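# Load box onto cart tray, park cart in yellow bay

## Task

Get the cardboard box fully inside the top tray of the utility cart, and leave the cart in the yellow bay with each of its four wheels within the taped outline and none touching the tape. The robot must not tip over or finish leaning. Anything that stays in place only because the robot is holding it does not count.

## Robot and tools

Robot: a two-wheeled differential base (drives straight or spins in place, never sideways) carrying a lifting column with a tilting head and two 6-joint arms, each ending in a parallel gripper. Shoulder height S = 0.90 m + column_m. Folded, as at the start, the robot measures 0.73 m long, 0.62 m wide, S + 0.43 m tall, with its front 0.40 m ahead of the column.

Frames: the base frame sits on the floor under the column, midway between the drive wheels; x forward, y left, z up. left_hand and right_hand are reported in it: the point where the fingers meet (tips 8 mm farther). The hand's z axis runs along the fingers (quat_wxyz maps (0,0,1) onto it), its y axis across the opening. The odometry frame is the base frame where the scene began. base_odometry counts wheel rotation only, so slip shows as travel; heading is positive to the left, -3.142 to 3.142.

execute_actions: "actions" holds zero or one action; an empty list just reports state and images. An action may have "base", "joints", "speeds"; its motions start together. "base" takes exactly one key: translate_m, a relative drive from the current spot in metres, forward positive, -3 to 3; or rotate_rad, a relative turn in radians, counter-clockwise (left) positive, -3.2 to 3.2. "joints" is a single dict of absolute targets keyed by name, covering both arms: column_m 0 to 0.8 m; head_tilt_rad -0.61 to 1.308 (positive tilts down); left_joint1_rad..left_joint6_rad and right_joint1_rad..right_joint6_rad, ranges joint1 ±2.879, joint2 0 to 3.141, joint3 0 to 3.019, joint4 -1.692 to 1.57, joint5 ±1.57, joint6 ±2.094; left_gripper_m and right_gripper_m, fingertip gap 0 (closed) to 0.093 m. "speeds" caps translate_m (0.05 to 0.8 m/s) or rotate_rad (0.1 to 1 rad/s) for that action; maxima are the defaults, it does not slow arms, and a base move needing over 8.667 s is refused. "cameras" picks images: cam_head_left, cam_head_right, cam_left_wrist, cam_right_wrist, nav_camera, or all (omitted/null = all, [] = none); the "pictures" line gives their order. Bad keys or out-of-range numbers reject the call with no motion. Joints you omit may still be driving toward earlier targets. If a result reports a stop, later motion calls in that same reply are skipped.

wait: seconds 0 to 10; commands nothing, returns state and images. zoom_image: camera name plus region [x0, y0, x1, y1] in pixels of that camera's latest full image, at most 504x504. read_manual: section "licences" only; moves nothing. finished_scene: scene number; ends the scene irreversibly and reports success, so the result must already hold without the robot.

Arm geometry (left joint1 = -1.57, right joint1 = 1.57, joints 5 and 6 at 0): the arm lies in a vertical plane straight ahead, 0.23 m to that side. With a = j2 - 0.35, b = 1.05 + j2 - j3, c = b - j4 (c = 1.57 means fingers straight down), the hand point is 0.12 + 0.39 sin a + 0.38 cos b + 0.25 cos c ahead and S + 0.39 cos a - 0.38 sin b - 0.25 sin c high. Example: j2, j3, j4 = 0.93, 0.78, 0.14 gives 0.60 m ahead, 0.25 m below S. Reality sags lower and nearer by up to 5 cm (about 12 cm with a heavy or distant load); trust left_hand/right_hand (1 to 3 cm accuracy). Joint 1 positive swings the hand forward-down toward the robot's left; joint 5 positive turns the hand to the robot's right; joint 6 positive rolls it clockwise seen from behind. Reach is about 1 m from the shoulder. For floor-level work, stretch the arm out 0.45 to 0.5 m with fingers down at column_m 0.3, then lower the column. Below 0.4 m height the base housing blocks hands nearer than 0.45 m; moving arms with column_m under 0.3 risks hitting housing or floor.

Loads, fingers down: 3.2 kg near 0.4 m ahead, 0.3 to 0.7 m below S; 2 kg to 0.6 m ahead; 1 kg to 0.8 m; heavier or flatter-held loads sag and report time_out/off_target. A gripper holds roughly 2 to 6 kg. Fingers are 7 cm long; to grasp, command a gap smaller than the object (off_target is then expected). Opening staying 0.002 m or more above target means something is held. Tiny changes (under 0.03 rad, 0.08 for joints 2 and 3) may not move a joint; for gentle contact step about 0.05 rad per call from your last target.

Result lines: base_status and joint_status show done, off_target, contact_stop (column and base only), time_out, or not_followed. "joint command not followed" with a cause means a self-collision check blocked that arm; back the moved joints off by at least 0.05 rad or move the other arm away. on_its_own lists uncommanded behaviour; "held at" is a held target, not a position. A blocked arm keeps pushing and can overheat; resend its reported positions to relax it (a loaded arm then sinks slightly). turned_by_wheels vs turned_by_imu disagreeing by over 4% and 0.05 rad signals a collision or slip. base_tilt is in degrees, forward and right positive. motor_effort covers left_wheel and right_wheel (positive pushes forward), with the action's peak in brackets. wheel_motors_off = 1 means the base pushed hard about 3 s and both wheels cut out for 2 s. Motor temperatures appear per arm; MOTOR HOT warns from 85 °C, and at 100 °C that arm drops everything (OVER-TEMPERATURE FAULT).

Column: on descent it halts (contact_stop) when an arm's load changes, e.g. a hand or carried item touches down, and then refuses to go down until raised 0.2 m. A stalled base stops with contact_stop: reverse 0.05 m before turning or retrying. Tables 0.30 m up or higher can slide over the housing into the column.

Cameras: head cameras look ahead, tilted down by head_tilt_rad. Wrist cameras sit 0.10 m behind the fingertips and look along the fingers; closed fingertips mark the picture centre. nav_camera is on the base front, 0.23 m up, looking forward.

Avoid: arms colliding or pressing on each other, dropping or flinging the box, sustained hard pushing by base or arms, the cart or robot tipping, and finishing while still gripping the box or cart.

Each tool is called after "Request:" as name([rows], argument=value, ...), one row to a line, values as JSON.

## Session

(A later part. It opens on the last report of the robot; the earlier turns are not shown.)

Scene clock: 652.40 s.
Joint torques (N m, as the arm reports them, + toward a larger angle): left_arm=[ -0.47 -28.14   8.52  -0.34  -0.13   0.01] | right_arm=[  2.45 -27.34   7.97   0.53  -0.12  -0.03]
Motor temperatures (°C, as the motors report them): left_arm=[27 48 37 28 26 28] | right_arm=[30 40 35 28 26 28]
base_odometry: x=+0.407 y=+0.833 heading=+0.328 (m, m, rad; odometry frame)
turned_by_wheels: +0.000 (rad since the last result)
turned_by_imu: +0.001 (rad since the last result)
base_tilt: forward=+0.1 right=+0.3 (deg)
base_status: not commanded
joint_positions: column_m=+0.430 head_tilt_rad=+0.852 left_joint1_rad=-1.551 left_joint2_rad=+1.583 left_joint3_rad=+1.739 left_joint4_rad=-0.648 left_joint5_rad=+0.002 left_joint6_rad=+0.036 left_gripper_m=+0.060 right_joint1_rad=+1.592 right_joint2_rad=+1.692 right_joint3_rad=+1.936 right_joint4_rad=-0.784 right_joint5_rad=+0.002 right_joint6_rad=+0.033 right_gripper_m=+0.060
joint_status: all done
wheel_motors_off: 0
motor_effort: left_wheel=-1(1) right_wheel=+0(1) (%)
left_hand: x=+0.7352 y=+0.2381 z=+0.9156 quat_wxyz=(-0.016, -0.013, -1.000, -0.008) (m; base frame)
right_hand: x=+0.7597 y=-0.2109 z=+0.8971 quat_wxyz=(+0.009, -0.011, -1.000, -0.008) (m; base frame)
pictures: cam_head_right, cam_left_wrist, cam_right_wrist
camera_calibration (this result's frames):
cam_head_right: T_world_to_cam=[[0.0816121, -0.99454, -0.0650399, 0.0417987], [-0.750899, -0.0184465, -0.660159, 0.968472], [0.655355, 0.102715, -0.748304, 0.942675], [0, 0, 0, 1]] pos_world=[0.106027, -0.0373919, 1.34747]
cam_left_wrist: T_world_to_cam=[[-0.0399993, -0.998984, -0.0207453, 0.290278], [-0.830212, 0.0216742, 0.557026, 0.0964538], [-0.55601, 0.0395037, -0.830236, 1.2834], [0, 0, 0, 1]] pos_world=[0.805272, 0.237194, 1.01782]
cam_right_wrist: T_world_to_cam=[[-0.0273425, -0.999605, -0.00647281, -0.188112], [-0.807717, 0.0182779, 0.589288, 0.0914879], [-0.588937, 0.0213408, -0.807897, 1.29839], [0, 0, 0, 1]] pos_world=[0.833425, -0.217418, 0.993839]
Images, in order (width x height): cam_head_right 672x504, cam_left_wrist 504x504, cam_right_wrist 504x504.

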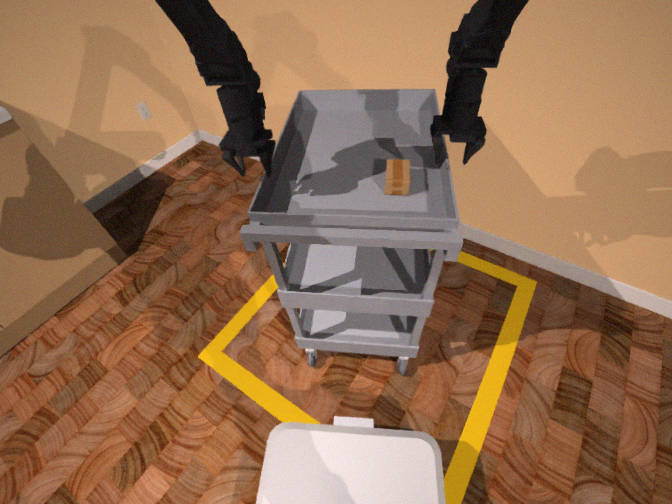

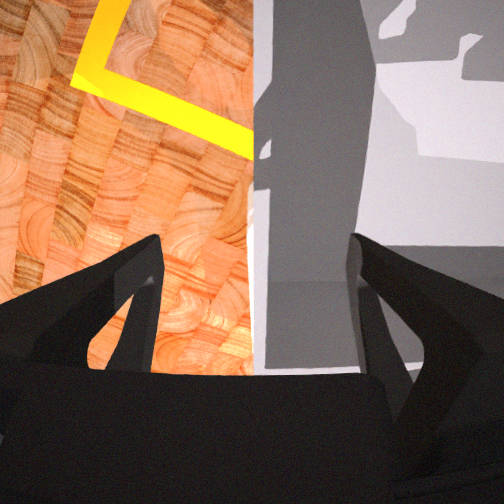

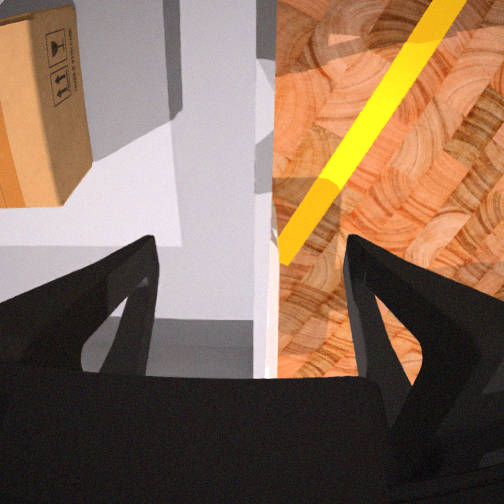

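Request:
execute_actions(actions=[])

Scene clock: 658.13 s.
Joint torques (N m, as the arm reports them, + toward a larger angle): left_arm=[ -0.5  -28.08   8.47  -0.31  -0.12   0.  ] | right_arm=[  2.45 -27.46   7.94   0.54  -0.12  -0.04]
Motor temperatures (°C, as the motors report them): left_arm=[27 48 37 28 26 28] | right_arm=[30 40 35 28 26 28]
base_odometry: x=+0.407 y=+0.833 heading=+0.328 (m, m, rad; odometry frame)
turned_by_wheels: +0.000 (rad since the last result)
turned_by_imu: +0.000 (rad since the last result)
base_tilt: forward=+0.3 right=+0.2 (deg)
base_status: not commanded
joint_positions: column_m=+0.430 head_tilt_rad=+0.852 left_joint1_rad=-1.551 left_joint2_rad=+1.583 left_joint3_rad=+1.739 left_joint4_rad=-0.648 left_joint5_rad=+0.002 left_joint6_rad=+0.036 left_gripper_m=+0.060 right_joint1_rad=+1.592 right_joint2_rad=+1.692 right_joint3_rad=+1.936 right_joint4_rad=-0.784 right_joint5_rad=+0.002 right_joint6_rad=+0.033 right_gripper_m=+0.060
joint_status: all done
wheel_motors_off: 0
motor_effort: left_wheel=-1(1) right_wheel=+3(1) (%)
left_hand: x=+0.7352 y=+0.2381 z=+0.9156 quat_wxyz=(-0.016, -0.013, -1.000, -0.008) (m; base frame)
right_hand: x=+0.7597 y=-0.2109 z=+0.8971 quat_wxyz=(+0.009, -0.011, -1.000, -0.008) (m; base frame)
pictures: cam_head_left, cam_head_right, cam_left_wrist, cam_right_wrist, nav_camera
camera_calibration (this result's frames):
cam_head_left: T_world_to_cam=[[0.0805915, -0.994684, -0.0641011, 0.121315], [-0.75933, -0.0196078, -0.65041, 0.961142], [0.645695, 0.101091, -0.756874, 0.96198], [0, 0, 0, 1]] pos_world=[0.0989013, 0.0422683, 1.36101]
cam_head_right: T_world_to_cam=[[0.0816121, -0.99454, -0.0650399, 0.0417987], [-0.750899, -0.0184465, -0.660159, 0.968472], [0.655355, 0.102715, -0.748304, 0.942675], [0, 0, 0, 1]] pos_world=[0.106027, -0.0373919, 1.34747]
cam_left_wrist: T_world_to_cam=[[-0.0399993, -0.998984, -0.0207453, 0.290278], [-0.830212, 0.0216742, 0.557026, 0.0964538], [-0.55601, 0.0395037, -0.830236, 1.2834], [0, 0, 0, 1]] pos_world=[0.805272, 0.237194, 1.01782]
cam_right_wrist: T_world_to_cam=[[-0.0273425, -0.999605, -0.00647281, -0.188112], [-0.807717, 0.0182779, 0.589288, 0.0914879], [-0.588937, 0.0213408, -0.807897, 1.29839], [0, 0, 0, 1]] pos_world=[0.833425, -0.217418, 0.993839]
Images, in order (width x height): cam_head_left 672x504, cam_head_right 672x504, cam_left_wrist 504x504, cam_right_wrist 504x504, nav_camera 672x504.

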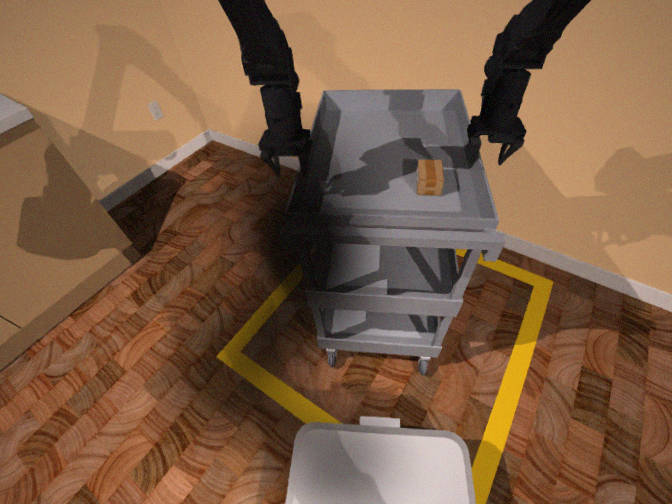

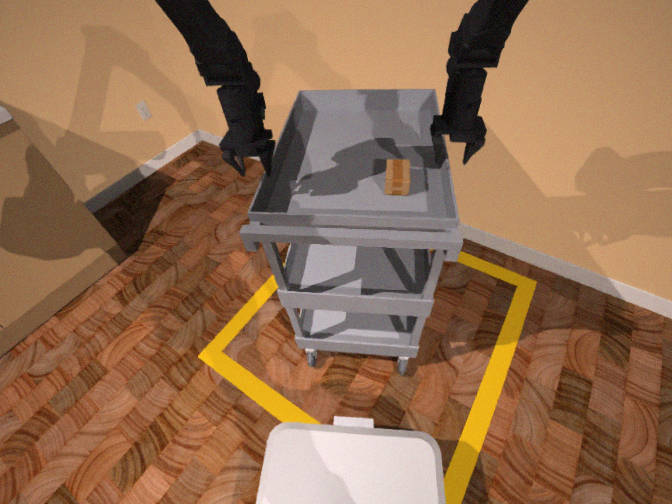

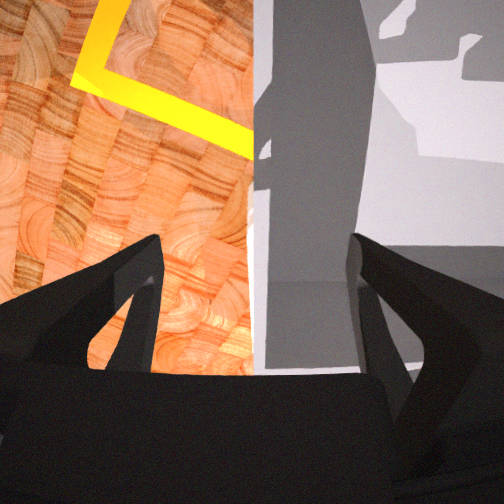

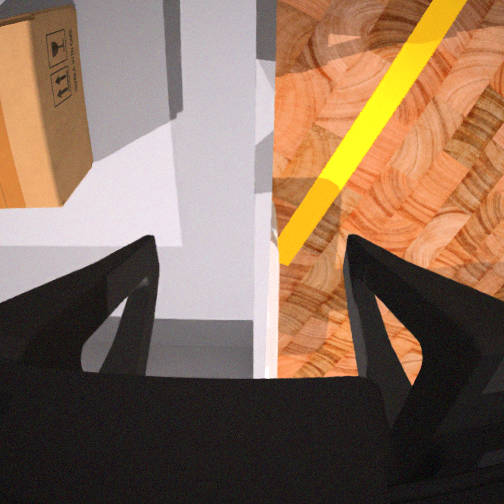

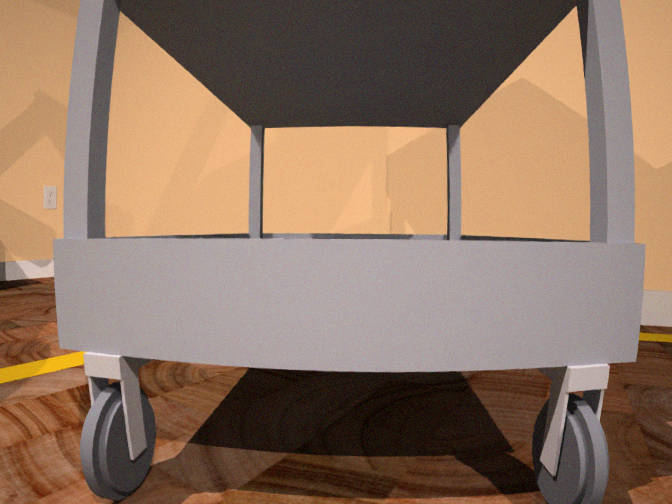

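Request:
zoom_image(camera="cam_head_left", region=[200, 230, 400, 430])

Request:
zoom_image(camera="cam_head_right", region=[370, 230, 570, 430])

Region (200, 230, 400, 430) of cam_head_left's 672x504 image, scaled by 2.520, with more detail than that image has.

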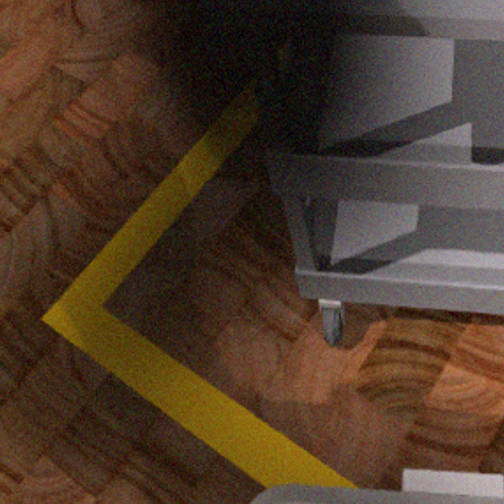

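Region (370, 230, 570, 430) of cam_head_right's 672x504 image, scaled by 2.520, with more detail than that image has.

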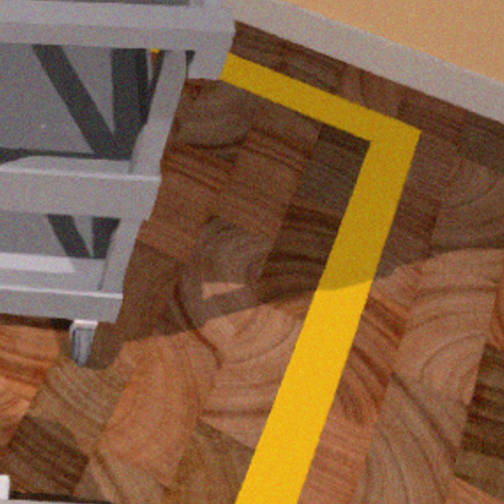

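Request:
finished_scene(scene=2)

The scene is finished: the task was done.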